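# Hang two metal bars on color-matched rack arms

## Task

Place each of the two short metal bars across the pair of rack arms whose labels (each label is directly above its arm) share the color of that bar's painted ends. Each bar must rest on both arms of its pair, with the bar's center lying between the two arms, and must stay there on its own without the robot supporting it. Finally open the grippers and move the arms away.

## Robot and tools

Robot: two six-joint arms with parallel grippers, named left_arm and right_arm. In the shared scene frame the origin sits on the table top midway between the arms, +z is up, +x points out over the table, and left_arm is on the +y side. The names do not refer to sides of any camera image. Base poses (URDF root link): left_arm at (+0.029, +0.229, +0.195) m, quat_wxyz (+0.995, -0.049, +0.001, +0.088); right_arm at (-0.021, -0.219, +0.195) m, quat_wxyz (+0.998, +0.049, +0.008, +0.049). Bases may be tilted. Mounting plates and the metal frame behind the arms are fixed obstacles; a "too close" warning counts a plate and its side of the frame as part of that arm.

Tool execute_actions takes "actions", a list holding one action, one wait, or nothing, plus optional "pictures" (true/false). An empty list just reports the state. A move is {"rows": [...], "steps": n} with n from 1 to 15 (default 15); each control step lasts 1/30 s. Every row is one list of 14 numbers covering both arms: left_arm waist, shoulder, elbow, forearm roll, wrist pitch, wrist roll, gripper opening, then the same seven for right_arm. Joint values are absolute target angles in radians, in the same form the Joint positions line prints, not offsets. Opening is an absolute command from -1 (closed) to +1 (fully open). One row is used per step; if there are fewer rows than steps, the final row is held. A wait is {"steps": n} with n up to 300, counted from the previous result, including time spent writing. Stated joint ranges per arm: waist -6.283 to 6.283, shoulder -2.059 to 2.094, elbow -3.927 to 0.192, forearm roll -6.283 to 6.283, wrist pitch -1.693 to 3.142, wrist roll -6.283 to 6.283. A target more than 0.010 rad beyond a range end, and further out than the last reported angle, gets the whole call refused (nothing is sent). True ends may differ from stated by up to 0.010 rad; targets past them are clipped and reported as "joint sent to its limit" (possibly about an earlier action).

Motion limits: each joint target moves at most 3.14 rad/s, with 0.16 s to accelerate, and all joints of an arm are timed to arrive together. Per step the sent target stays within 0.623 rad of the measured angle, and if the targets would shift the gripper more than 70 mm from where it is, they are pulled back. So large moves need several calls. Between calls the arms keep heading to the last row sent, until they have essentially stopped or a step is HELD; then only a new action moves them further.

Results: a state line per arm gives the gripper position (m), quat_wxyz and velocities in the scene frame; the printed position can be off, more so at long reach. Joint positions and Joint velocities list each arm's six joints (rad, rad/s) then the finger-pad gap (m; 0.084 fully open). grip_measured is the measured opening on the command scale. Joint torques follow the joint order and are offset, scaled and noisy. "joint command not followed" means the clearance check altered some joint targets; HELD marks steps whose row was not (fully) sent. TORQUE FAULT: a joint hit its load limit (waist 47, shoulder 47, elbow 28.2, forearm roll 28.2, wrist pitch 18.8, wrist roll 18.8 N m, held weight included); the arm backs off, pauses 10 s and drops the rest of the call. MOTOR HOT appears from 65 °C; at 80 °C an OVER-TEMPERATURE FAULT brakes the arm until it cools. Holding loads heats motors, even while idle.

Gripper: fingers point along its +z axis and close along its y axis. end_effector_position (link pinch) is between the pads when closed, about 2 cm short of the fingertips; closing pushes the tips roughly 10 mm further along +z. To hold something, keep commanding an opening clearly below grip_measured; a bigger gap squeezes harder, up to about 24 N per pad for objects up to about 6 cm wide. Closing fast can overpress. Commanding exactly the read grip_measured still presses lightly.

Tool zoom_image: {"camera": one of cam_head_left, cam_head_right, cam_left_wrist, cam_right_wrist, "region": [x0, y0, x1, y1]} in pixels of that camera's latest 504x504 image, origin top-left, region at most 504 by 504. Use it to read label colors and bar end colors. Wrist camera frame: +z forward, +x right, +y down in the image.

Tool read_manual gives only URDF licence texts. Tool finished_scene {"scene": n} ends the current scene irreversibly, grades it and presents the next task; call it only once both bars rest freely on their racks and the grippers are open and clear. Replying without any tool call ends everything.

The robot keeps moving while you compose replies. Occasional tugs may act on held parts or pushes on loose objects. Avoid: dropping or knocking anything off the table, the arms colliding or pressing on each other, hard pushes or slams, and lingering heavy holds. Smooth, quick, low-effort motion is preferred.

Each tool is called after "Emit:" in YAML: its name, and indented under it one key for each argument.

## Session

Emit:
execute_actions:
  actions: []

Scene clock: 0.00 s of 7200.00 s.
left_arm: end_effector_position=(+0.4184, +0.3702, +0.2257) grip_measured=+1.00 end_effector_quat_wxyz=(-0.034, +0.920, +0.083, +0.382) end_effector_velocity=(+0.000, -0.000, +0.000) end_effector_angular_velocity=(+0.000, -0.000, -0.001) | right_arm: end_effector_position=(+0.3933, -0.2490, +0.2260) grip_measured=+1.00 end_effector_quat_wxyz=(-0.020, +0.922, +0.045, +0.383) end_effector_velocity=(+0.000, -0.000, -0.000) end_effector_angular_velocity=(-0.000, +0.000, -0.000)
Joint positions: left_arm=[ 0.24   0.373 -0.227  0.127 -0.947  0.161  0.084] | right_arm=[-0.237  0.374 -0.231 -0.127 -0.946 -0.159  0.084]
Joint velocities: left_arm=[-0.001 -0.    -0.    -0.     0.    -0.    -0.   ] | right_arm=[-0.  0. -0.  0.  0.  0.  0.]
Joint torques (N m, as the arm reports them, + toward a larger angle): no reading

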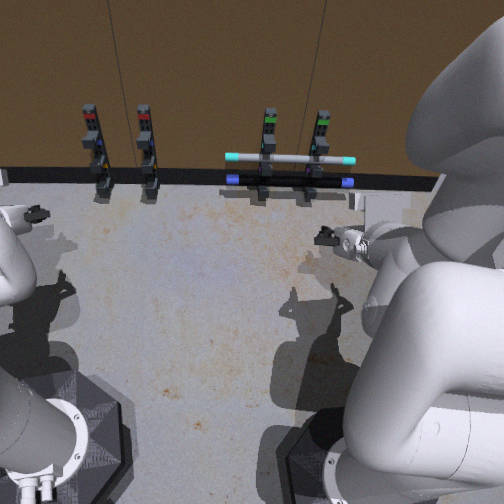

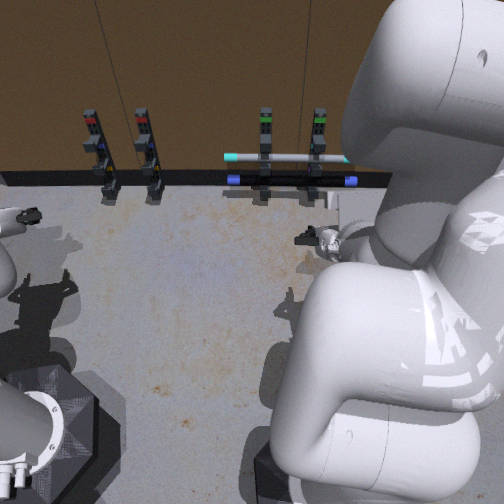

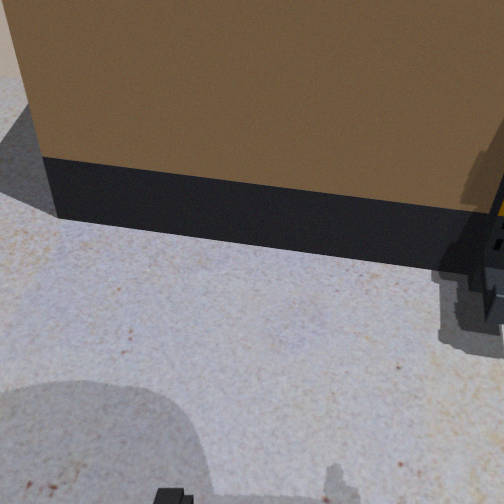

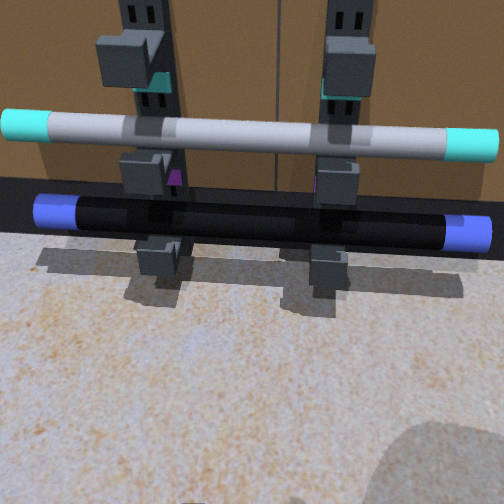

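Emit:
zoom_image:
  camera: "cam_head_left"
  region: [60, 90, 380, 210]

Region (60, 90, 380, 210) of cam_head_left's 504x504 image, scaled by 1.575, with more detail than that image has; it fills the top 189 rows of this view, and the rest is white.

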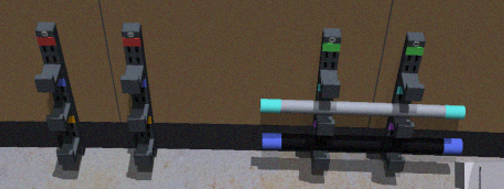

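Emit:
execute_actions:
  actions:
    - {"rows":[[0.24,0.373,-0.227,0.127,-0.947,0.161,1,0,1.0,-0.9,0,-1.3,1.57,1]],"steps":15}

Emit:
execute_actions:
  actions:
    - {"steps":30}

Scene clock: 29.27 s of 7200.00 s.
left_arm: end_effector_position=(+0.4184, +0.3701, +0.2256) grip_measured=+1.00 end_effector_quat_wxyz=(-0.034, +0.920, +0.083, +0.381) end_effector_velocity=(+0.000, -0.000, +0.000) end_effector_angular_velocity=(+0.000, -0.000, -0.001) | right_arm: end_effector_position=(+0.5195, -0.1945, +0.2078) grip_measured=+1.00 end_effector_quat_wxyz=(-0.176, +0.837, -0.195, +0.480) end_effector_velocity=(+0.209, +0.170, -0.068) end_effector_angular_velocity=(+2.031, -0.416, -0.979)
Joint positions: left_arm=[ 0.24   0.373 -0.227  0.127 -0.947  0.161  0.084] | right_arm=[-0.066  0.824 -0.71  -0.036 -1.201  0.463  0.084]
Joint velocities: left_arm=[-0.001 -0.     0.    -0.     0.     0.    -0.   ] | right_arm=[ 0.387  1.018 -1.098  0.204 -0.567  2.304 -0.   ]
Joint torques (N m, as the arm reports them, + toward a larger angle): left_arm=[-1.39 -9.88 -5.    1.14 -2.1   0.4 ] | right_arm=[  1.63 -25.56  -4.74  -0.52  -2.04  -0.82]
Steps of this call (steps 1 to 90: nothing new was sent; then 25.77 s passed at rest; steps 91 to 105: all 15 steps of this action). Readings (joint positions):
91: left_arm=[0.240 0.373 -0.227 0.127 -0.947 0.161] | right_arm=[-0.237 0.374 -0.231 -0.127 -0.946 -0.159]
92: left_arm=[0.240 0.373 -0.227 0.127 -0.947 0.161] | right_arm=[-0.236 0.378 -0.234 -0.126 -0.949 -0.154]
94: left_arm=[0.240 0.373 -0.227 0.127 -0.947 0.161] | right_arm=[-0.219 0.423 -0.279 -0.116 -0.976 -0.106]
98: left_arm=[0.240 0.373 -0.227 0.127 -0.947 0.161] | right_arm=[-0.159 0.580 -0.444 -0.085 -1.062 0.058]
105: the state above

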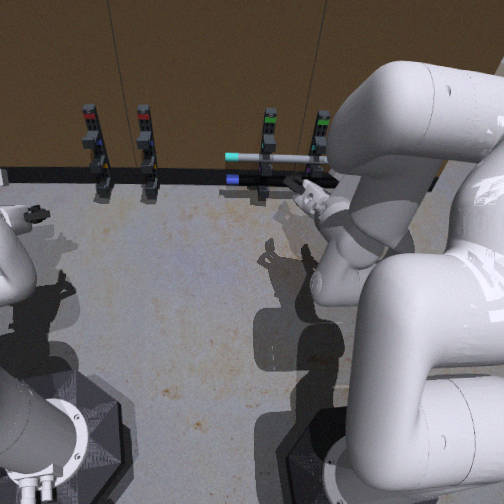

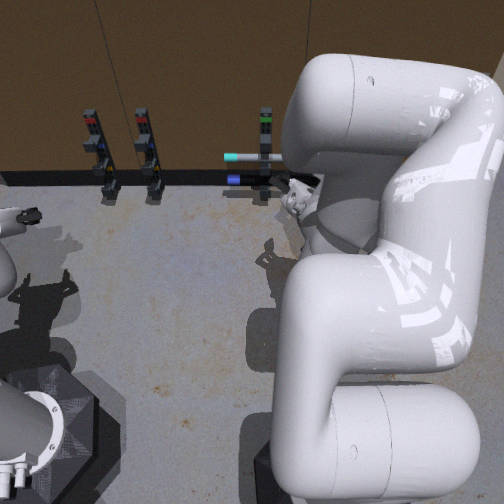

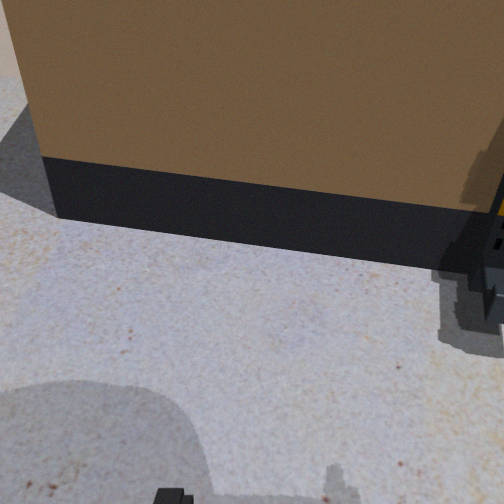

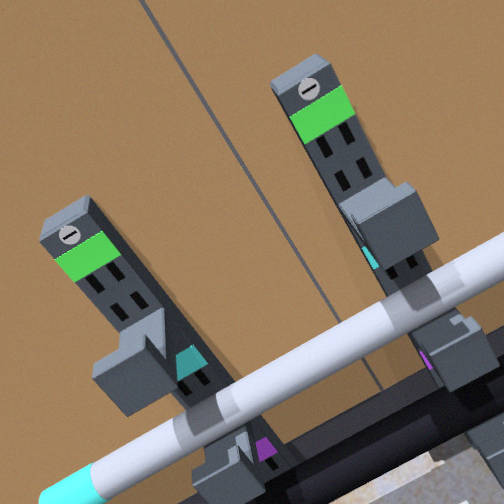

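Scene clock: 30.27 s of 7200.00 s.
left_arm: end_effector_position=(+0.4184, +0.3701, +0.2256) grip_measured=+1.00 end_effector_quat_wxyz=(-0.034, +0.920, +0.083, +0.381) end_effector_velocity=(+0.000, -0.000, +0.000) end_effector_angular_velocity=(-0.000, -0.000, -0.001) | right_arm: end_effector_position=(+0.5495, -0.1636, +0.1953) grip_measured=+1.00 end_effector_quat_wxyz=(-0.441, +0.595, -0.576, +0.346) end_effector_velocity=(-0.000, +0.000, -0.001) end_effector_angular_velocity=(+0.002, +0.001, -0.001)
Joint positions: left_arm=[ 0.24   0.373 -0.227  0.127 -0.947  0.161  0.084] | right_arm=[-0.     1.    -0.9   -0.    -1.3    1.57   0.084]
Joint velocities: left_arm=[ 0.    -0.    -0.     0.001  0.    -0.     0.   ] | right_arm=[ 0.     0.001 -0.     0.    -0.     0.002 -0.   ]
Joint torques (N m, as the arm reports them, + toward a larger angle): left_arm=[ -0.55 -10.92  -4.5    0.7   -2.08   0.44] | right_arm=[  1.83 -26.03  -6.43  -0.23  -1.94  -0.71]
Steps of this call (steps 1 to 30: the robot went on to your last target). Readings (joint positions):
1: left_arm=[0.240 0.373 -0.227 0.127 -0.947 0.161] | right_arm=[-0.054 0.857 -0.745 -0.029 -1.219 0.543]
2: left_arm=[0.240 0.373 -0.227 0.127 -0.947 0.161] | right_arm=[-0.043 0.887 -0.777 -0.023 -1.235 0.625]
4: left_arm=[0.240 0.373 -0.227 0.127 -0.947 0.161] | right_arm=[-0.025 0.934 -0.827 -0.014 -1.262 0.793]
8: left_arm=[0.240 0.373 -0.227 0.127 -0.947 0.161] | right_arm=[-0.007 0.982 -0.880 -0.004 -1.290 1.130]
30: the state above

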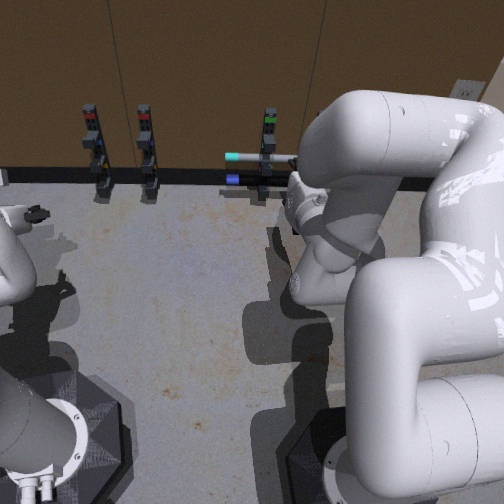

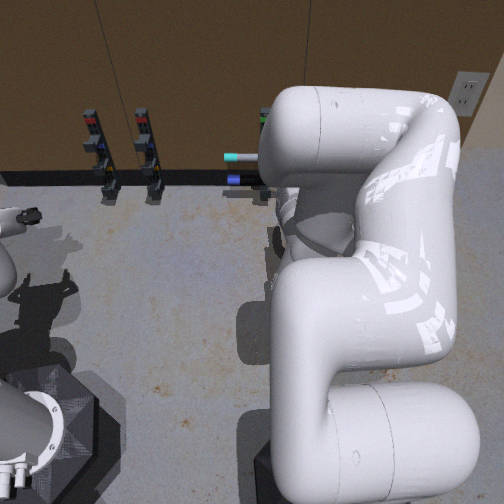

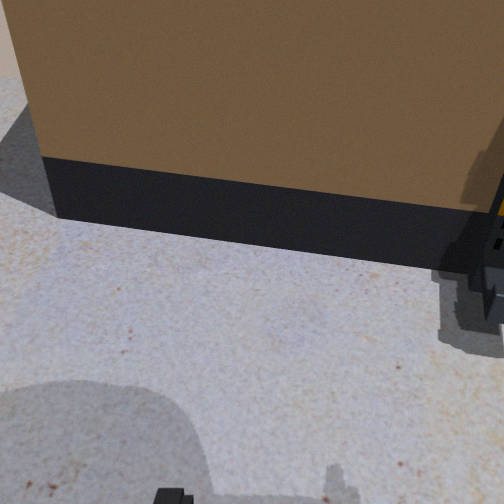

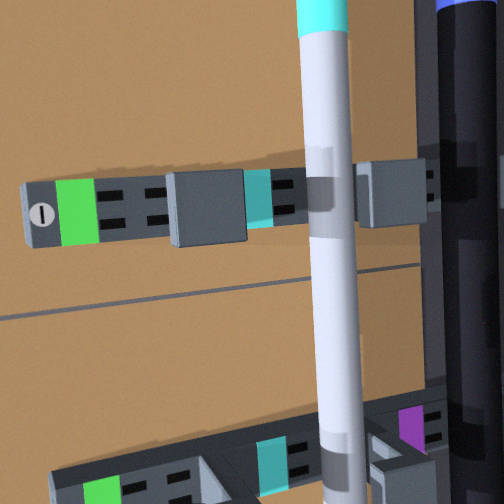

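Emit:
execute_actions:
  actions:
    - {"rows":[[0.24,0.373,-0.227,0.127,-0.947,0.161,1,0,1.2,-1.0,0,-1.3,1.57,1]],"steps":15}

Emit:
execute_actions:
  actions:
    - {"steps":15}

Scene clock: 39.37 s of 7200.00 s.
left_arm: end_effector_position=(+0.4184, +0.3701, +0.2256) grip_measured=+1.00 end_effector_quat_wxyz=(-0.034, +0.920, +0.083, +0.381) end_effector_velocity=(+0.000, -0.001, -0.000) end_effector_angular_velocity=(-0.000, -0.000, -0.003) | right_arm: end_effector_position=(+0.5266, -0.1577, +0.1136) grip_measured=+1.00 end_effector_quat_wxyz=(-0.412, +0.616, -0.592, +0.317) end_effector_velocity=(-0.001, +0.001, -0.009) end_effector_angular_velocity=(-0.000, +0.004, +0.002)
Joint positions: left_arm=[ 0.24   0.373 -0.227  0.127 -0.947  0.161  0.084] | right_arm=[ 0.     1.196 -0.999 -0.    -1.3    1.57   0.084]
Joint velocities: left_arm=[-0.001  0.     0.     0.002 -0.     0.    -0.   ] | right_arm=[ 0.     0.028 -0.022 -0.001 -0.002 -0.     0.   ]
Joint torques (N m, as the arm reports them, + toward a larger angle): left_arm=[ -1.55 -10.01  -5.07   1.3   -1.73   0.44] | right_arm=[  2.09 -26.34  -4.36  -0.36  -1.68  -0.87]
Steps of this call (steps 1 to 15: the robot went on to your last target; steps 16 to 90: nothing new was sent; then 5.60 s passed at rest; steps 91 to 105: all 15 steps of this action). Readings (joint positions):
91: left_arm=[0.240 0.373 -0.227 0.127 -0.947 0.161] | right_arm=[-0.000 1.000 -0.900 0.000 -1.300 1.570]
92: left_arm=[0.240 0.373 -0.227 0.127 -0.947 0.161] | right_arm=[0.000 1.003 -0.902 0.000 -1.300 1.570]
94: left_arm=[0.240 0.373 -0.227 0.127 -0.947 0.161] | right_arm=[0.000 1.042 -0.927 -0.000 -1.301 1.570]
98: left_arm=[0.240 0.373 -0.227 0.127 -0.947 0.161] | right_arm=[-0.000 1.156 -0.974 0.000 -1.299 1.570]
105: the state above

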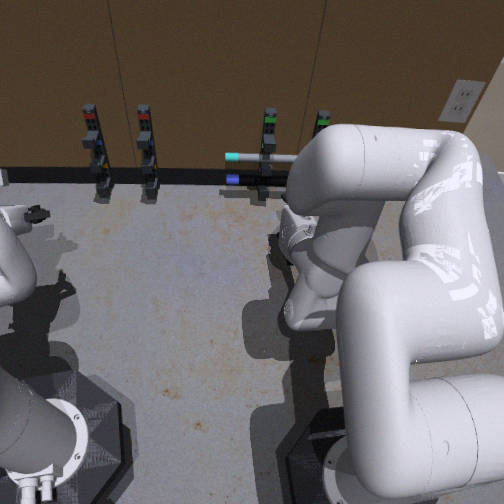

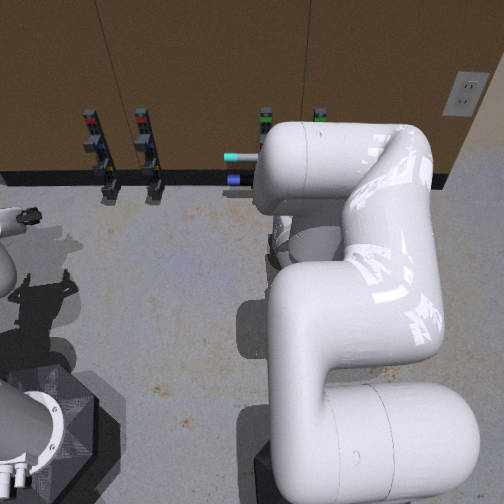

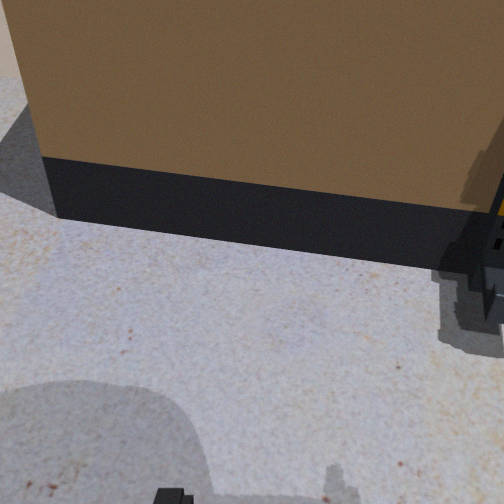

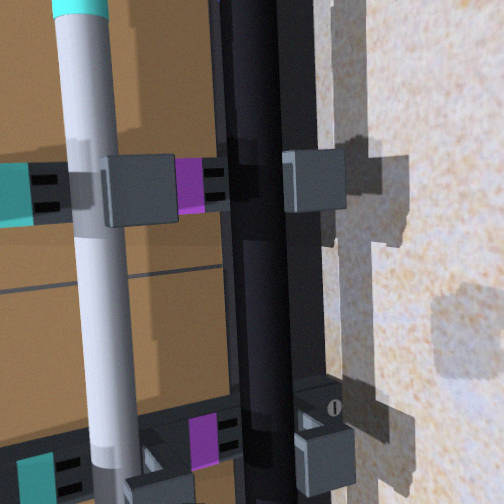

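Scene clock: 39.87 s of 7200.00 s.
left_arm: end_effector_position=(+0.4184, +0.3701, +0.2256) grip_measured=+1.00 end_effector_quat_wxyz=(-0.034, +0.920, +0.083, +0.381) end_effector_velocity=(+0.000, -0.000, +0.000) end_effector_angular_velocity=(-0.000, -0.000, -0.001) | right_arm: end_effector_position=(+0.5258, -0.1576, +0.1119) grip_measured=+1.00 end_effector_quat_wxyz=(-0.411, +0.616, -0.593, +0.317) end_effector_velocity=(-0.001, +0.000, -0.001) end_effector_angular_velocity=(-0.000, +0.002, +0.001)
Joint positions: left_arm=[ 0.24   0.373 -0.227  0.127 -0.947  0.161  0.084] | right_arm=[ 0.     1.2   -1.    -0.    -1.3    1.57   0.084]
Joint velocities: left_arm=[ 0.    -0.    -0.     0.001 -0.     0.    -0.   ] | right_arm=[-0.     0.001  0.001 -0.001  0.    -0.     0.   ]
Joint torques (N m, as the arm reports them, + toward a larger angle): left_arm=[-0.75 -9.97 -4.89  0.85 -1.85  0.52] | right_arm=[  1.67 -26.18  -4.53  -0.43  -1.91  -0.43]
Steps of this call (steps 1 to 15: the robot went on to your last target). Readings (joint positions):
1: left_arm=[0.240 0.373 -0.227 0.127 -0.947 0.161] | right_arm=[0.000 1.197 -0.999 -0.000 -1.300 1.570]
2: left_arm=[0.240 0.373 -0.227 0.127 -0.947 0.161] | right_arm=[0.000 1.198 -1.000 -0.000 -1.300 1.570]
4: left_arm=[0.240 0.373 -0.227 0.127 -0.947 0.161] | right_arm=[0.000 1.198 -1.000 -0.000 -1.300 1.570]
8: left_arm=[0.240 0.373 -0.227 0.127 -0.947 0.161] | right_arm=[0.000 1.199 -1.000 0.000 -1.300 1.570]
15: the state above
All arms were judged still, so your last target was given up. Only a new action makes them travel on or press farther. Fingers that are still opening or closing keep moving.

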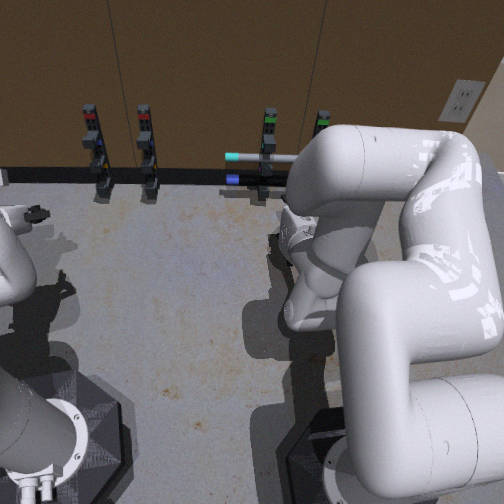

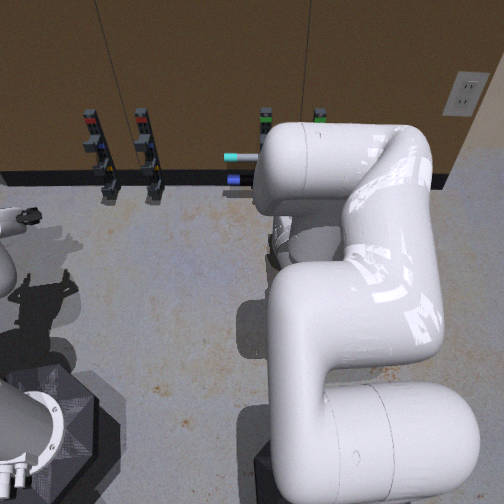

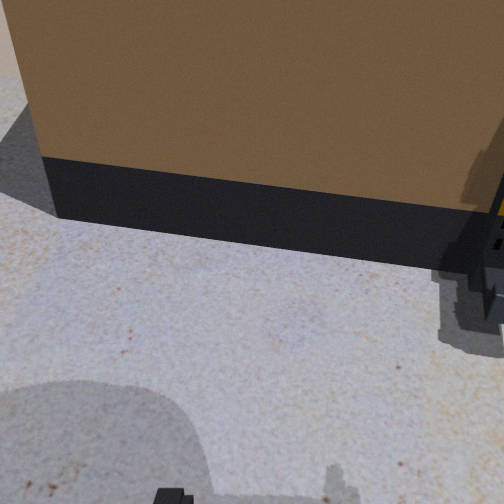

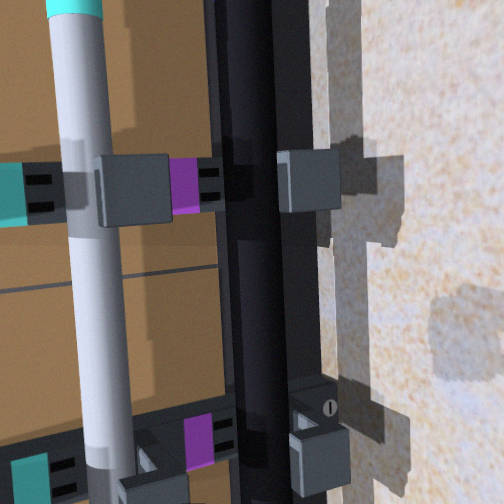

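Emit:
execute_actions:
  actions:
    - {"rows":[[0.24,0.373,-0.227,0.127,-0.947,0.161,1,0,1.15,-0.75,0,-1.5,1.57,1]],"steps":15}
  pictures: false

Emit:
execute_actions:
  actions:
    - {"rows":[[0.24,0.373,-0.227,0.127,-0.947,0.161,1,0,0.98,-0.7,0,-1.45,1.57,1]],"steps":15}
  pictures: false

Emit:
execute_actions:
  actions:
    - {"steps":12}

Scene clock: 49.93 s of 7200.00 s.
left_arm: end_effector_position=(+0.4184, +0.3701, +0.2256) grip_measured=+1.00 end_effector_quat_wxyz=(-0.034, +0.920, +0.083, +0.381) end_effector_velocity=(-0.000, +0.000, +0.000) end_effector_angular_velocity=(+0.000, +0.000, +0.001) | right_arm: end_effector_position=(+0.4550, -0.1665, +0.1319) grip_measured=+1.00 end_effector_quat_wxyz=(-0.411, +0.616, -0.592, +0.317) end_effector_velocity=(-0.010, -0.002, +0.006) end_effector_angular_velocity=(+0.001, -0.005, -0.001)
Joint positions: left_arm=[ 0.24   0.373 -0.227  0.127 -0.947  0.161  0.084] | right_arm=[ 0.     1.151 -0.755 -0.    -1.497  1.57   0.084]
Joint velocities: left_arm=[ 0.001 -0.     0.    -0.     0.     0.     0.   ] | right_arm=[-0.    -0.009  0.037 -0.    -0.033 -0.    -0.   ]
Joint torques (N m, as the arm reports them, + toward a larger angle): left_arm=[-1.9  -9.83 -5.2   0.44 -2.04  0.31] | right_arm=[  1.92 -21.76  -0.23  -0.38  -1.92  -0.9 ]
Steps of this call (steps 1 to 90: nothing new was sent; then 6.57 s passed at rest; steps 91 to 105: all 15 steps of this action). Readings (joint positions):
91: left_arm=[0.240 0.373 -0.227 0.127 -0.947 0.161] | right_arm=[-0.000 1.200 -1.000 -0.000 -1.300 1.570]
92: left_arm=[0.240 0.373 -0.227 0.127 -0.947 0.161] | right_arm=[0.000 1.199 -0.996 -0.000 -1.304 1.570]
94: left_arm=[0.240 0.373 -0.227 0.127 -0.947 0.161] | right_arm=[0.000 1.189 -0.953 -0.000 -1.341 1.570]
98: left_arm=[0.240 0.373 -0.227 0.127 -0.947 0.161] | right_arm=[-0.000 1.163 -0.804 0.000 -1.453 1.570]
105: the state above

Scene clock: 50.43 s of 7200.00 s.
left_arm: end_effector_position=(+0.4184, +0.3701, +0.2256) grip_measured=+1.00 end_effector_quat_wxyz=(-0.034, +0.920, +0.083, +0.381) end_effector_velocity=(+0.000, -0.000, -0.000) end_effector_angular_velocity=(-0.000, +0.000, -0.000) | right_arm: end_effector_position=(+0.4831, -0.1696, +0.1903) grip_measured=+1.00 end_effector_quat_wxyz=(-0.432, +0.602, -0.582, +0.337) end_effector_velocity=(+0.002, -0.000, +0.005) end_effector_angular_velocity=(+0.000, -0.003, -0.000)
Joint positions: left_arm=[ 0.24   0.373 -0.227  0.127 -0.947  0.161  0.084] | right_arm=[-0.     0.983 -0.7    0.    -1.45   1.57   0.084]
Joint velocities: left_arm=[ 0.  0. -0.  0.  0.  0. -0.] | right_arm=[ 0.    -0.018  0.007 -0.     0.007  0.    -0.   ]
Joint torques (N m, as the arm reports them, + toward a larger angle): left_arm=[ -1.04 -11.49  -5.11   1.34  -2.12   0.26] | right_arm=[  2.18 -22.84  -2.98  -0.36  -2.07  -0.93]
Steps of this call (steps 1 to 15: all 15 steps of this action). Readings (joint positions):
1: left_arm=[0.240 0.373 -0.227 0.127 -0.947 0.161] | right_arm=[0.000 1.150 -0.753 -0.000 -1.498 1.570]
2: left_arm=[0.240 0.373 -0.227 0.127 -0.947 0.161] | right_arm=[0.000 1.147 -0.751 -0.000 -1.496 1.570]
4: left_arm=[0.240 0.373 -0.227 0.127 -0.947 0.161] | right_arm=[-0.000 1.107 -0.735 0.000 -1.483 1.570]
8: left_arm=[0.240 0.373 -0.227 0.127 -0.947 0.161] | right_arm=[0.000 1.007 -0.712 -0.000 -1.460 1.570]
15: the state above

Scene clock: 50.83 s of 7200.00 s.
left_arm: end_effector_position=(+0.4184, +0.3701, +0.2256) grip_measured=+1.00 end_effector_quat_wxyz=(-0.034, +0.920, +0.083, +0.381) end_effector_velocity=(-0.000, +0.000, -0.000) end_effector_angular_velocity=(-0.000, +0.000, +0.000) | right_arm: end_effector_position=(+0.4836, -0.1696, +0.1913) grip_measured=+1.00 end_effector_quat_wxyz=(-0.432, +0.601, -0.581, +0.337) end_effector_velocity=(-0.000, +0.000, -0.000) end_effector_angular_velocity=(+0.000, +0.001, +0.000)
Joint positions: left_arm=[ 0.24   0.373 -0.227  0.127 -0.947  0.161  0.084] | right_arm=[-0.     0.98  -0.7    0.    -1.45   1.57   0.084]
Joint velocities: left_arm=[ 0.001  0.001 -0.     0.001  0.    -0.    -0.   ] | right_arm=[-0.  0.  0. -0. -0. -0. -0.]
Joint torques (N m, as the arm reports them, + toward a larger angle): left_arm=[ -2.06 -10.84  -5.21   0.84  -1.91   0.05] | right_arm=[  1.86 -23.15  -2.82  -0.29  -1.83  -0.6 ]
Steps of this call (steps 1 to 12: the robot went on to your last target). Readings (joint positions):
1: left_arm=[0.240 0.373 -0.227 0.127 -0.947 0.161] | right_arm=[-0.000 0.982 -0.700 0.000 -1.450 1.570]
2: left_arm=[0.240 0.373 -0.227 0.127 -0.947 0.161] | right_arm=[-0.000 0.982 -0.700 0.000 -1.450 1.570]
4: left_arm=[0.240 0.373 -0.227 0.127 -0.947 0.161] | right_arm=[-0.000 0.981 -0.700 0.000 -1.450 1.570]
8: left_arm=[0.240 0.373 -0.227 0.127 -0.947 0.161] | right_arm=[-0.000 0.980 -0.700 0.000 -1.450 1.570]
12: the state above

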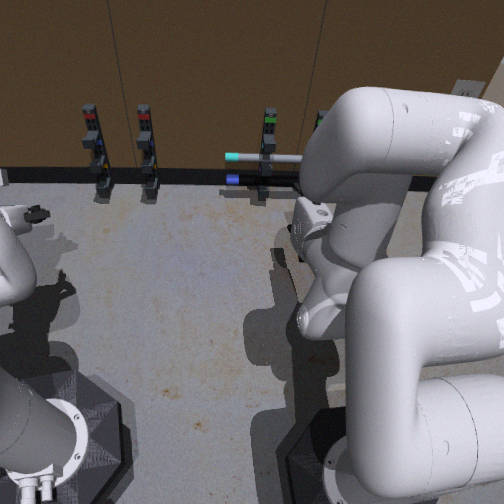

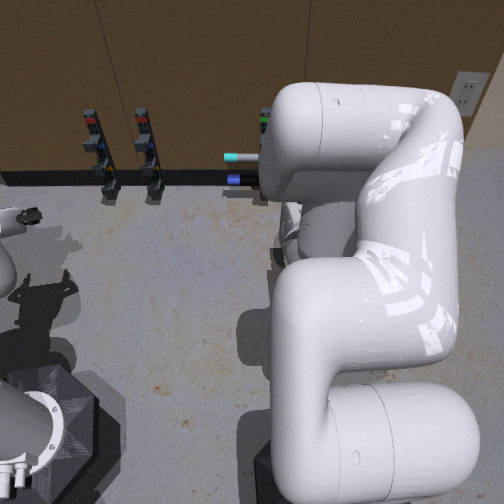

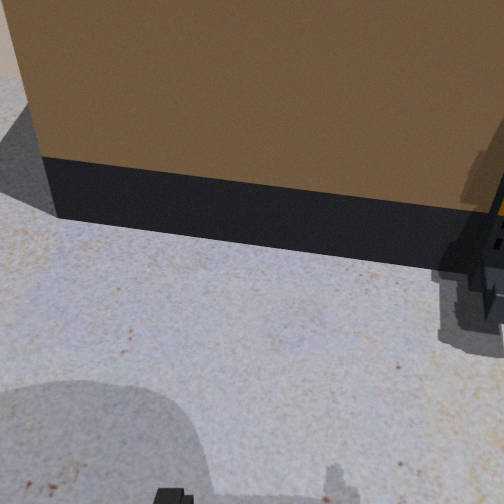

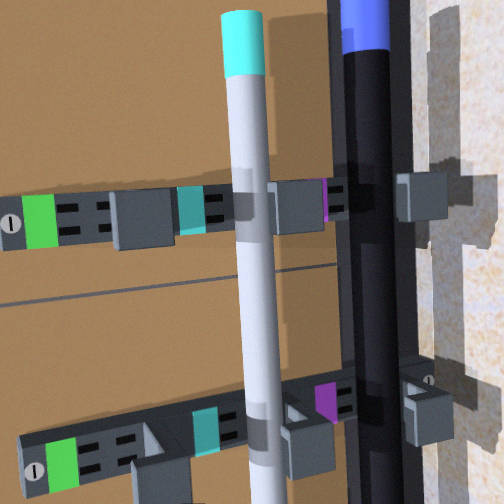

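Emit:
execute_actions:
  actions:
    - {"rows":[[0.24,0.373,-0.227,0.127,-0.947,0.161,1,0,1.07,-0.93,0,-1.31,1.57,1]],"steps":15}
  pictures: false

Emit:
execute_actions:
  actions:
    - {"steps":15}

Scene clock: 56.40 s of 7200.00 s.
left_arm: end_effector_position=(+0.4184, +0.3701, +0.2256) grip_measured=+1.00 end_effector_quat_wxyz=(-0.034, +0.920, +0.083, +0.381) end_effector_velocity=(-0.000, -0.000, -0.000) end_effector_angular_velocity=(-0.001, +0.001, -0.001) | right_arm: end_effector_position=(+0.5402, -0.1617, +0.1673) grip_measured=+1.00 end_effector_quat_wxyz=(-0.432, +0.601, -0.581, +0.337) end_effector_velocity=(+0.008, +0.001, -0.002) end_effector_angular_velocity=(+0.000, -0.000, -0.000)
Joint positions: left_arm=[ 0.24   0.373 -0.227  0.127 -0.947  0.161  0.084] | right_arm=[-0.     1.069 -0.926  0.    -1.312  1.57   0.084]
Joint velocities: left_arm=[ 0.001  0.001  0.     0.003 -0.    -0.    -0.   ] | right_arm=[-0.     0.011 -0.031 -0.     0.02   0.     0.   ]
Joint torques (N m, as the arm reports them, + toward a larger angle): left_arm=[-2.01 -9.75 -4.85  1.15 -2.25  0.47] | right_arm=[  2.33 -26.45  -5.55  -0.12  -2.15  -0.72]
Steps of this call (steps 1 to 15: the robot went on to your last target; steps 16 to 90: nothing new was sent; then 2.07 s passed at rest; steps 91 to 105: all 15 steps of this action). Readings (joint positions):
91: left_arm=[0.240 0.373 -0.227 0.127 -0.947 0.161] | right_arm=[0.000 0.980 -0.700 0.000 -1.450 1.570]
92: left_arm=[0.240 0.373 -0.227 0.127 -0.947 0.161] | right_arm=[-0.000 0.981 -0.704 0.000 -1.447 1.570]
94: left_arm=[0.240 0.373 -0.227 0.127 -0.947 0.161] | right_arm=[-0.000 1.000 -0.748 0.000 -1.419 1.570]
98: left_arm=[0.240 0.373 -0.227 0.127 -0.947 0.161] | right_arm=[0.000 1.052 -0.885 -0.000 -1.339 1.570]
105: the state above

Scene clock: 56.90 s of 7200.00 s.
left_arm: end_effector_position=(+0.4184, +0.3701, +0.2256) grip_measured=+1.00 end_effector_quat_wxyz=(-0.034, +0.920, +0.083, +0.381) end_effector_velocity=(-0.000, -0.000, -0.000) end_effector_angular_velocity=(-0.000, +0.000, -0.001) | right_arm: end_effector_position=(+0.5412, -0.1616, +0.1671) grip_measured=+1.00 end_effector_quat_wxyz=(-0.432, +0.601, -0.581, +0.337) end_effector_velocity=(+0.000, -0.000, +0.000) end_effector_angular_velocity=(-0.000, -0.001, -0.000)
Joint positions: left_arm=[ 0.24   0.373 -0.227  0.127 -0.947  0.161  0.084] | right_arm=[-0.     1.07  -0.93   0.    -1.31   1.57   0.084]
Joint velocities: left_arm=[ 0.001  0.     0.     0.001  0.     0.    -0.   ] | right_arm=[ 0.    -0.    -0.001  0.     0.    -0.     0.   ]
Joint torques (N m, as the arm reports them, + toward a larger angle): left_arm=[ -1.82 -10.24  -5.21   0.39  -2.2    0.1 ] | right_arm=[  1.82 -26.41  -6.34  -0.24  -1.94  -0.41]
Steps of this call (steps 1 to 15: the robot went on to your last target). Readings (joint positions):
1: left_arm=[0.240 0.373 -0.227 0.127 -0.947 0.161] | right_arm=[-0.000 1.069 -0.927 0.000 -1.311 1.570]
2: left_arm=[0.240 0.373 -0.227 0.127 -0.947 0.161] | right_arm=[-0.000 1.069 -0.928 0.000 -1.311 1.570]
4: left_arm=[0.240 0.373 -0.227 0.127 -0.947 0.161] | right_arm=[-0.000 1.070 -0.929 0.000 -1.311 1.570]
8: left_arm=[0.240 0.373 -0.227 0.127 -0.947 0.161] | right_arm=[-0.000 1.070 -0.930 0.000 -1.310 1.570]
15: the state above
All arms were judged still, so your last target was given up. Only a new action makes them travel on or press farther. Fingers that are still opening or closing keep moving.

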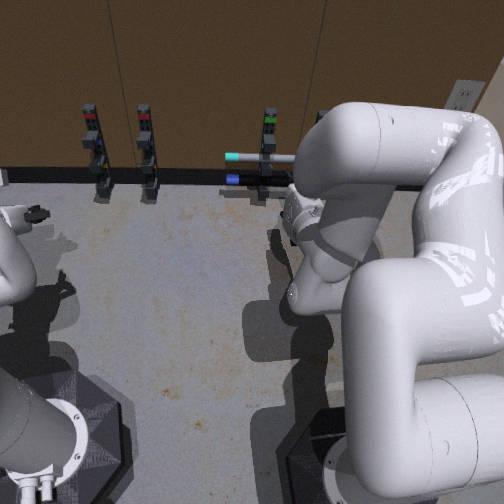

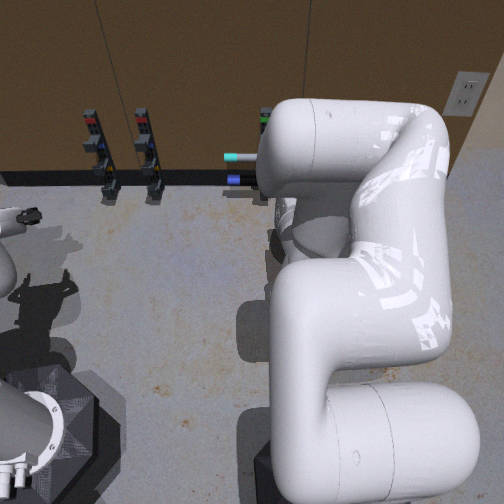

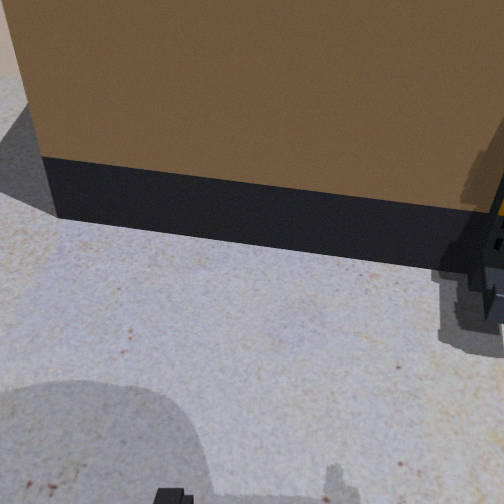

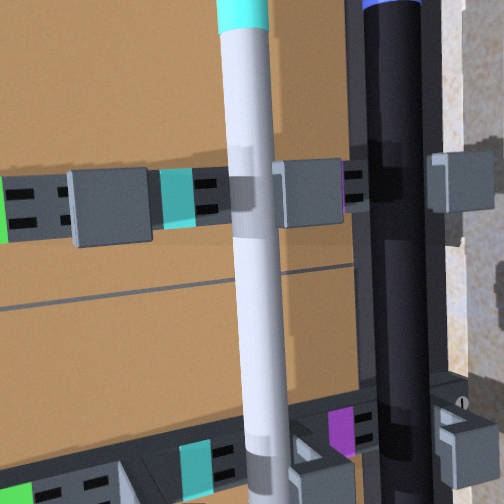

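Emit:
execute_actions:
  actions:
    - {"rows":[[0.24,0.373,-0.227,0.127,-0.947,0.161,1,0,1.22,-1.22,0,-1.17,1.57,1]],"steps":15}
  pictures: false

Emit:
execute_actions:
  actions:
    - {"steps":15}

Scene clock: 72.07 s of 7200.00 s.
left_arm: end_effector_position=(+0.4184, +0.3701, +0.2256) grip_measured=+1.00 end_effector_quat_wxyz=(-0.034, +0.920, +0.083, +0.381) end_effector_velocity=(+0.000, +0.000, +0.000) end_effector_angular_velocity=(+0.000, -0.000, +0.001) | right_arm: end_effector_position=(+0.5981, -0.1526, +0.1323) grip_measured=+1.00 end_effector_quat_wxyz=(-0.432, +0.601, -0.581, +0.337) end_effector_velocity=(+0.009, +0.001, -0.003) end_effector_angular_velocity=(+0.000, -0.003, -0.001)
Joint positions: left_arm=[ 0.24   0.373 -0.227  0.127 -0.947  0.161  0.084] | right_arm=[-0.     1.218 -1.215  0.    -1.172  1.57   0.084]
Joint velocities: left_arm=[ 0.  0. -0. -0. -0. -0.  0.] | right_arm=[-0.     0.018 -0.043  0.     0.021 -0.     0.   ]
Joint torques (N m, as the arm reports them, + toward a larger angle): left_arm=[ -2.16 -10.14  -4.54   0.85  -1.98   0.3 ] | right_arm=[  2.82 -29.6   -8.58  -0.12  -2.14  -0.65]
Steps of this call (steps 1 to 90: nothing new was sent; then 11.67 s passed at rest; steps 91 to 105: all 15 steps of this action). Readings (joint positions):
91: left_arm=[0.240 0.373 -0.227 0.127 -0.947 0.161] | right_arm=[-0.000 1.070 -0.930 0.000 -1.310 1.570]
92: left_arm=[0.240 0.373 -0.227 0.127 -0.947 0.161] | right_arm=[-0.000 1.072 -0.934 0.000 -1.308 1.570]
94: left_arm=[0.240 0.373 -0.227 0.127 -0.947 0.161] | right_arm=[-0.000 1.096 -0.980 0.000 -1.285 1.570]
98: left_arm=[0.240 0.373 -0.227 0.127 -0.947 0.161] | right_arm=[0.000 1.185 -1.153 -0.000 -1.203 1.570]
105: the state above

Scene clock: 72.57 s of 7200.00 s.
left_arm: end_effector_position=(+0.4184, +0.3701, +0.2256) grip_measured=+1.00 end_effector_quat_wxyz=(-0.034, +0.920, +0.083, +0.381) end_effector_velocity=(+0.000, -0.000, +0.000) end_effector_angular_velocity=(+0.000, -0.000, -0.000) | right_arm: end_effector_position=(+0.5990, -0.1525, +0.1320) grip_measured=+1.00 end_effector_quat_wxyz=(-0.432, +0.601, -0.581, +0.337) end_effector_velocity=(+0.000, +0.000, +0.000) end_effector_angular_velocity=(-0.000, -0.001, +0.001)
Joint positions: left_arm=[ 0.24   0.373 -0.227  0.127 -0.947  0.161  0.084] | right_arm=[-0.     1.22  -1.22   0.    -1.17   1.57   0.084]
Joint velocities: left_arm=[-0. -0.  0.  0. -0.  0. -0.] | right_arm=[ 0.    -0.    -0.001 -0.     0.    -0.     0.   ]
Joint torques (N m, as the arm reports them, + toward a larger angle): left_arm=[-0.83 -9.93 -4.36  0.42 -2.28  0.45] | right_arm=[  2.37 -29.13  -8.34  -0.21  -1.63  -0.69]
Steps of this call (steps 1 to 15: the robot went on to your last target). Readings (joint positions):
1: left_arm=[0.240 0.373 -0.227 0.127 -0.947 0.161] | right_arm=[-0.000 1.218 -1.217 0.000 -1.172 1.570]
2: left_arm=[0.240 0.373 -0.227 0.127 -0.947 0.161] | right_arm=[-0.000 1.219 -1.218 0.000 -1.171 1.570]
4: left_arm=[0.240 0.373 -0.227 0.127 -0.947 0.161] | right_arm=[-0.000 1.219 -1.219 0.000 -1.171 1.570]
8: left_arm=[0.240 0.373 -0.227 0.127 -0.947 0.161] | right_arm=[-0.000 1.220 -1.220 0.000 -1.170 1.570]
15: the state above
All arms were judged still, so your last target was given up. Only a new action makes them travel on or press farther. Fingers that are still opening or closing keep moving.

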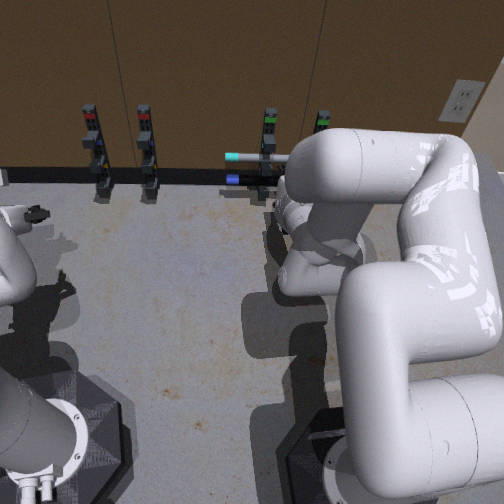

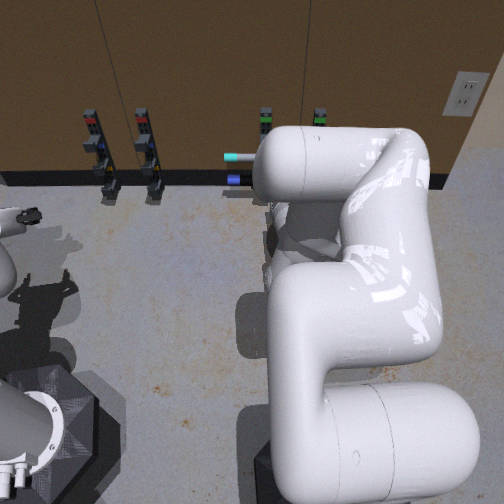

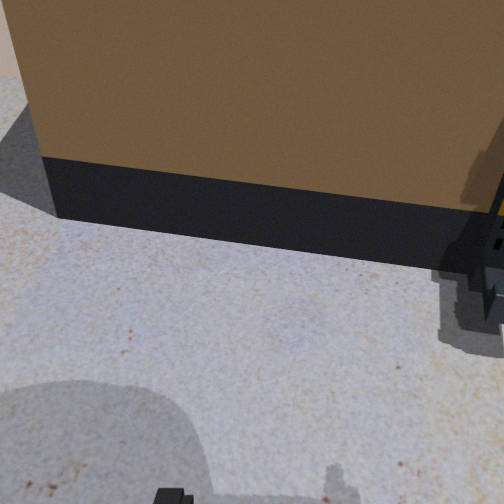

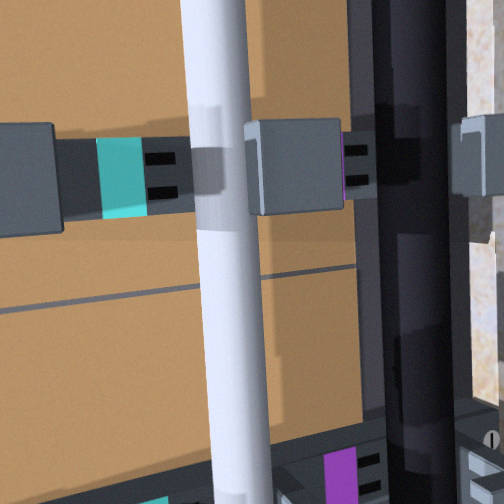

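Emit:
execute_actions:
  actions:
    - {"rows":[[0.24,0.373,-0.227,0.127,-0.947,0.161,1,0,1.69,-2.17,0,-0.69,1.57,1]],"steps":15}
  pictures: false

Emit:
execute_actions:
  actions:
    - {"steps":25}

Scene clock: 95.30 s of 7200.00 s.
left_arm: end_effector_position=(+0.4184, +0.3701, +0.2256) grip_measured=+1.00 end_effector_quat_wxyz=(-0.034, +0.920, +0.083, +0.381) end_effector_velocity=(+0.000, +0.000, +0.000) end_effector_angular_velocity=(+0.000, -0.000, -0.000) | right_arm: end_effector_position=(+0.6558, -0.1396, +0.0627) grip_measured=+0.98 end_effector_quat_wxyz=(-0.430, +0.603, -0.582, +0.334) end_effector_velocity=(+0.000, -0.000, +0.000) end_effector_angular_velocity=(+0.000, -0.001, -0.000)
Joint positions: left_arm=[ 0.24   0.373 -0.227  0.127 -0.947  0.161  0.084] | right_arm=[ 0.     1.515 -1.687 -0.001 -0.991  1.571  0.083]
Joint velocities: left_arm=[ 0.    -0.    -0.     0.001 -0.     0.    -0.   ] | right_arm=[ 0.    -0.001  0.     0.    -0.     0.     0.   ]
Joint torques (N m, as the arm reports them, + toward a larger angle): left_arm=[  0.49 -10.65  -4.98   0.52  -2.21   0.32] | right_arm=[  8.24 -56.74 -32.09  -2.08  -8.26  -0.39]
TORQUE FAULT: the external load on joint 5 (wrist pitch) of the right arm reached its load limit, and that arm stopped for 10 seconds. A torque fault stops only its own arm. That arm's remaining commands of this call were not run. Joint 5 (wrist pitch) of that arm moved back by up to 3 degrees. That arm holds there, with its grip as last carried out, and accepts commands again: back off and push less far. That arm stops again, at the same cost, whenever a joint's load reaches its limit.
The stop of the right arm began at step 104 of this call (marked STOPPED below). From that step on that arm followed nothing that you had sent. 2 of its steps, steps kept back included, did not run and will not run. Nothing is kept back now, and the robot has no last target.
Steps of this call (steps 1 to 90: nothing new was sent; then 9.27 s passed at rest; steps 91 to 105: all 15 steps of this action; steps 106 to 404: the stop continued). Readings (joint positions):
91: left_arm=[0.240 0.373 -0.227 0.127 -0.947 0.161] | right_arm=[-0.000 1.220 -1.220 0.000 -1.170 1.570]
92: left_arm=[0.240 0.373 -0.227 0.127 -0.947 0.161] | right_arm=[-0.000 1.223 -1.224 0.000 -1.167 1.570]
94: left_arm=[0.240 0.373 -0.227 0.127 -0.947 0.161] | right_arm=[-0.000 1.255 -1.271 0.000 -1.132 1.570]
98: left_arm=[0.240 0.373 -0.227 0.127 -0.947 0.161] | right_arm=[-0.000 1.373 -1.432 0.000 -1.015 1.570]
104: left_arm=[0.240 0.373 -0.227 0.127 -0.947 0.161] | right_arm=[0.001 1.520 -1.693 -0.001 -0.959 1.571] STOPPED (the right arm)
404: the state above

Scene clock: 95.33 s of 7200.00 s.
left_arm: end_effector_position=(+0.4184, +0.3701, +0.2256) grip_measured=+1.00 end_effector_quat_wxyz=(-0.034, +0.920, +0.083, +0.381) end_effector_velocity=(+0.000, -0.001, +0.000) end_effector_angular_velocity=(-0.000, -0.000, -0.002) | right_arm: end_effector_position=(+0.6558, -0.1396, +0.0627) grip_measured=+0.98 end_effector_quat_wxyz=(-0.430, +0.603, -0.582, +0.334) end_effector_velocity=(-0.000, -0.000, -0.000) end_effector_angular_velocity=(+0.000, +0.000, -0.000)
Joint positions: left_arm=[ 0.24   0.373 -0.227  0.127 -0.947  0.161  0.084] | right_arm=[ 0.     1.515 -1.687 -0.001 -0.991  1.571  0.083]
Joint velocities: left_arm=[-0.001 -0.     0.     0.001  0.    -0.    -0.   ] | right_arm=[-0.     0.001 -0.     0.    -0.     0.    -0.   ]
Joint torques (N m, as the arm reports them, + toward a larger angle): left_arm=[-0.51 -9.39 -4.63  0.71 -2.23  0.51] | right_arm=[  8.48 -56.52 -32.43  -1.88  -8.78  -0.83]
A stop began in an earlier call of the same reply, so what this call sent did not run. Send another action.
Steps of this call (step 1: nothing new was sent). Readings (joint positions):
1: the state above

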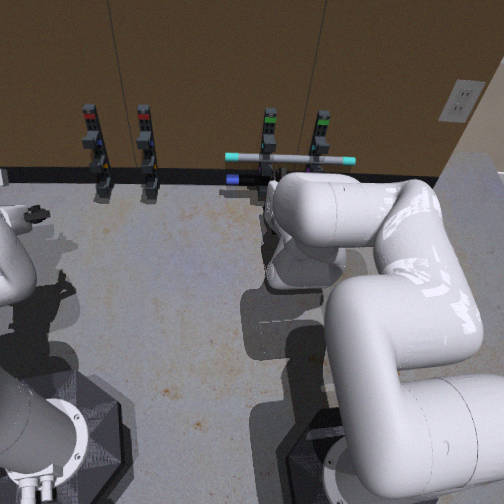

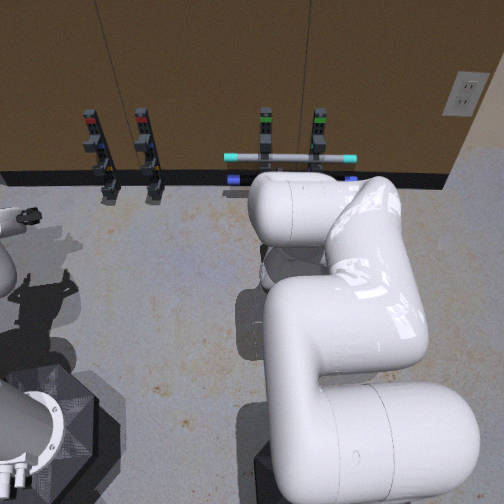

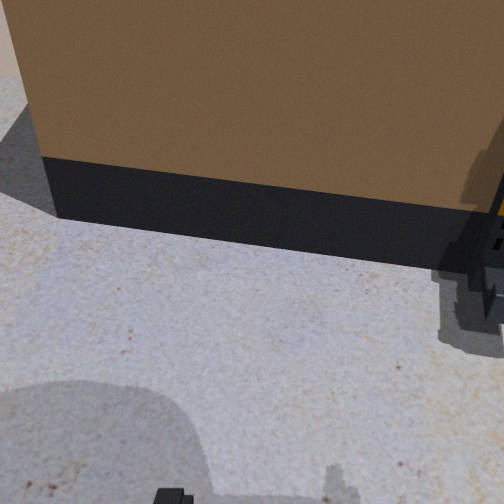

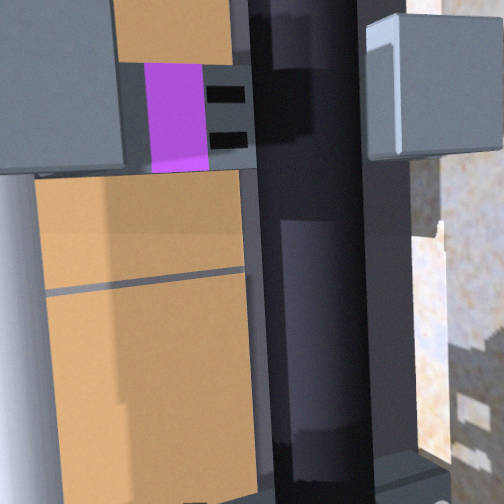

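Emit:
execute_actions:
  actions:
    - {"rows":[[0.24,0.373,-0.227,0.127,-0.947,0.161,1,0,1.35,-1.525,0,-1.0,1.57,1]],"steps":15}

Scene clock: 105.77 s of 7200.00 s.
left_arm: end_effector_position=(+0.4184, +0.3701, +0.2256) grip_measured=+1.00 end_effector_quat_wxyz=(-0.034, +0.920, +0.083, +0.381) end_effector_velocity=(-0.000, +0.000, -0.000) end_effector_angular_velocity=(+0.000, +0.000, +0.001) | right_arm: end_effector_position=(+0.6420, -0.1426, +0.0806) grip_measured=+0.55 end_effector_quat_wxyz=(-0.410, +0.617, -0.593, +0.316) end_effector_velocity=(+0.003, -0.002, +0.013) end_effector_angular_velocity=(+0.003, -0.023, -0.005)
Joint positions: left_arm=[ 0.24   0.373 -0.227  0.127 -0.947  0.161  0.084] | right_arm=[ 0.001  1.376 -1.504 -0.    -0.969  1.57   0.067]
Joint velocities: left_arm=[ 0.     0.    -0.    -0.001 -0.     0.     0.   ] | right_arm=[-0.001 -0.023  0.019  0.001 -0.019  0.001 -0.027]
Joint torques (N m, as the arm reports them, + toward a larger angle): left_arm=[-1.53 -9.79 -5.03  0.94 -1.92  0.25] | right_arm=[  4.95 -71.81 -45.51  -1.08 -13.56  -0.14]
Steps of this call (steps 1 to 90: nothing new was sent; then 6.93 s passed at rest; steps 91 to 105: all 15 steps of this action). Readings (joint positions):
91: left_arm=[0.240 0.373 -0.227 0.127 -0.947 0.161] | right_arm=[0.000 1.515 -1.687 -0.001 -0.991 1.571]
92: left_arm=[0.240 0.373 -0.227 0.127 -0.947 0.161] | right_arm=[0.000 1.512 -1.682 -0.001 -0.990 1.571]
94: left_arm=[0.240 0.373 -0.227 0.127 -0.947 0.161] | right_arm=[0.001 1.478 -1.637 -0.001 -0.985 1.570]
98: left_arm=[0.240 0.373 -0.227 0.127 -0.947 0.161] | right_arm=[0.001 1.402 -1.534 -0.001 -0.970 1.570]
105: the state above

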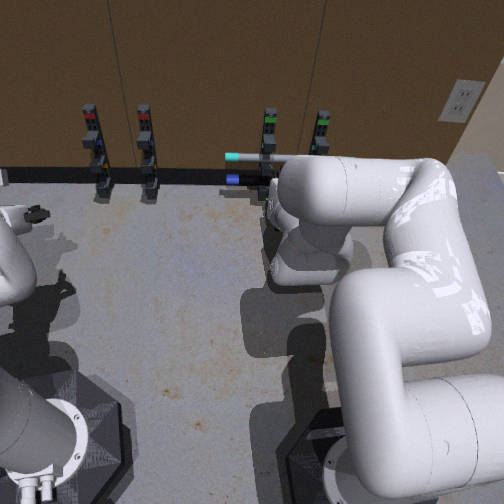

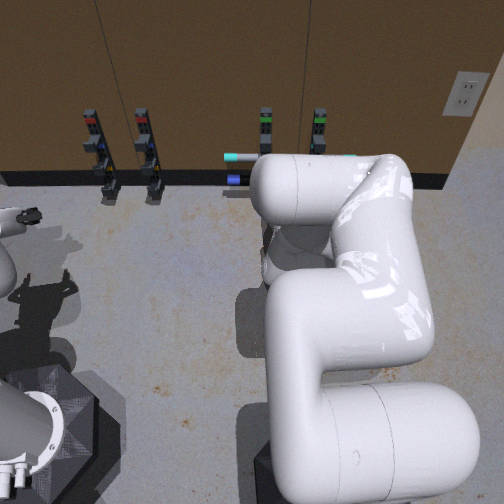

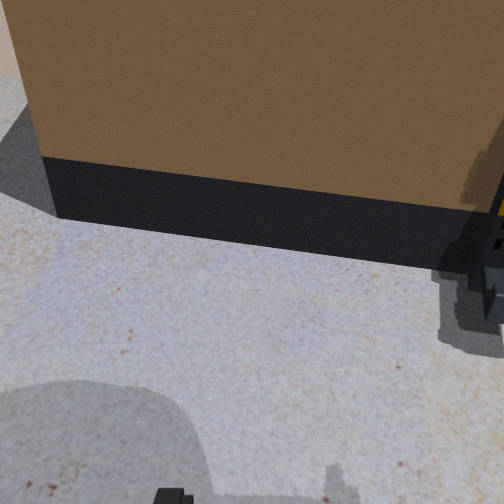

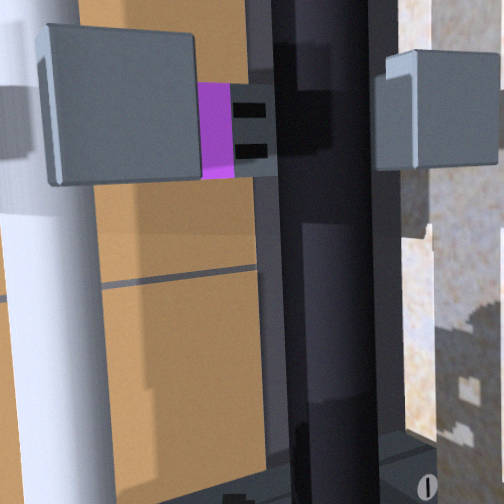

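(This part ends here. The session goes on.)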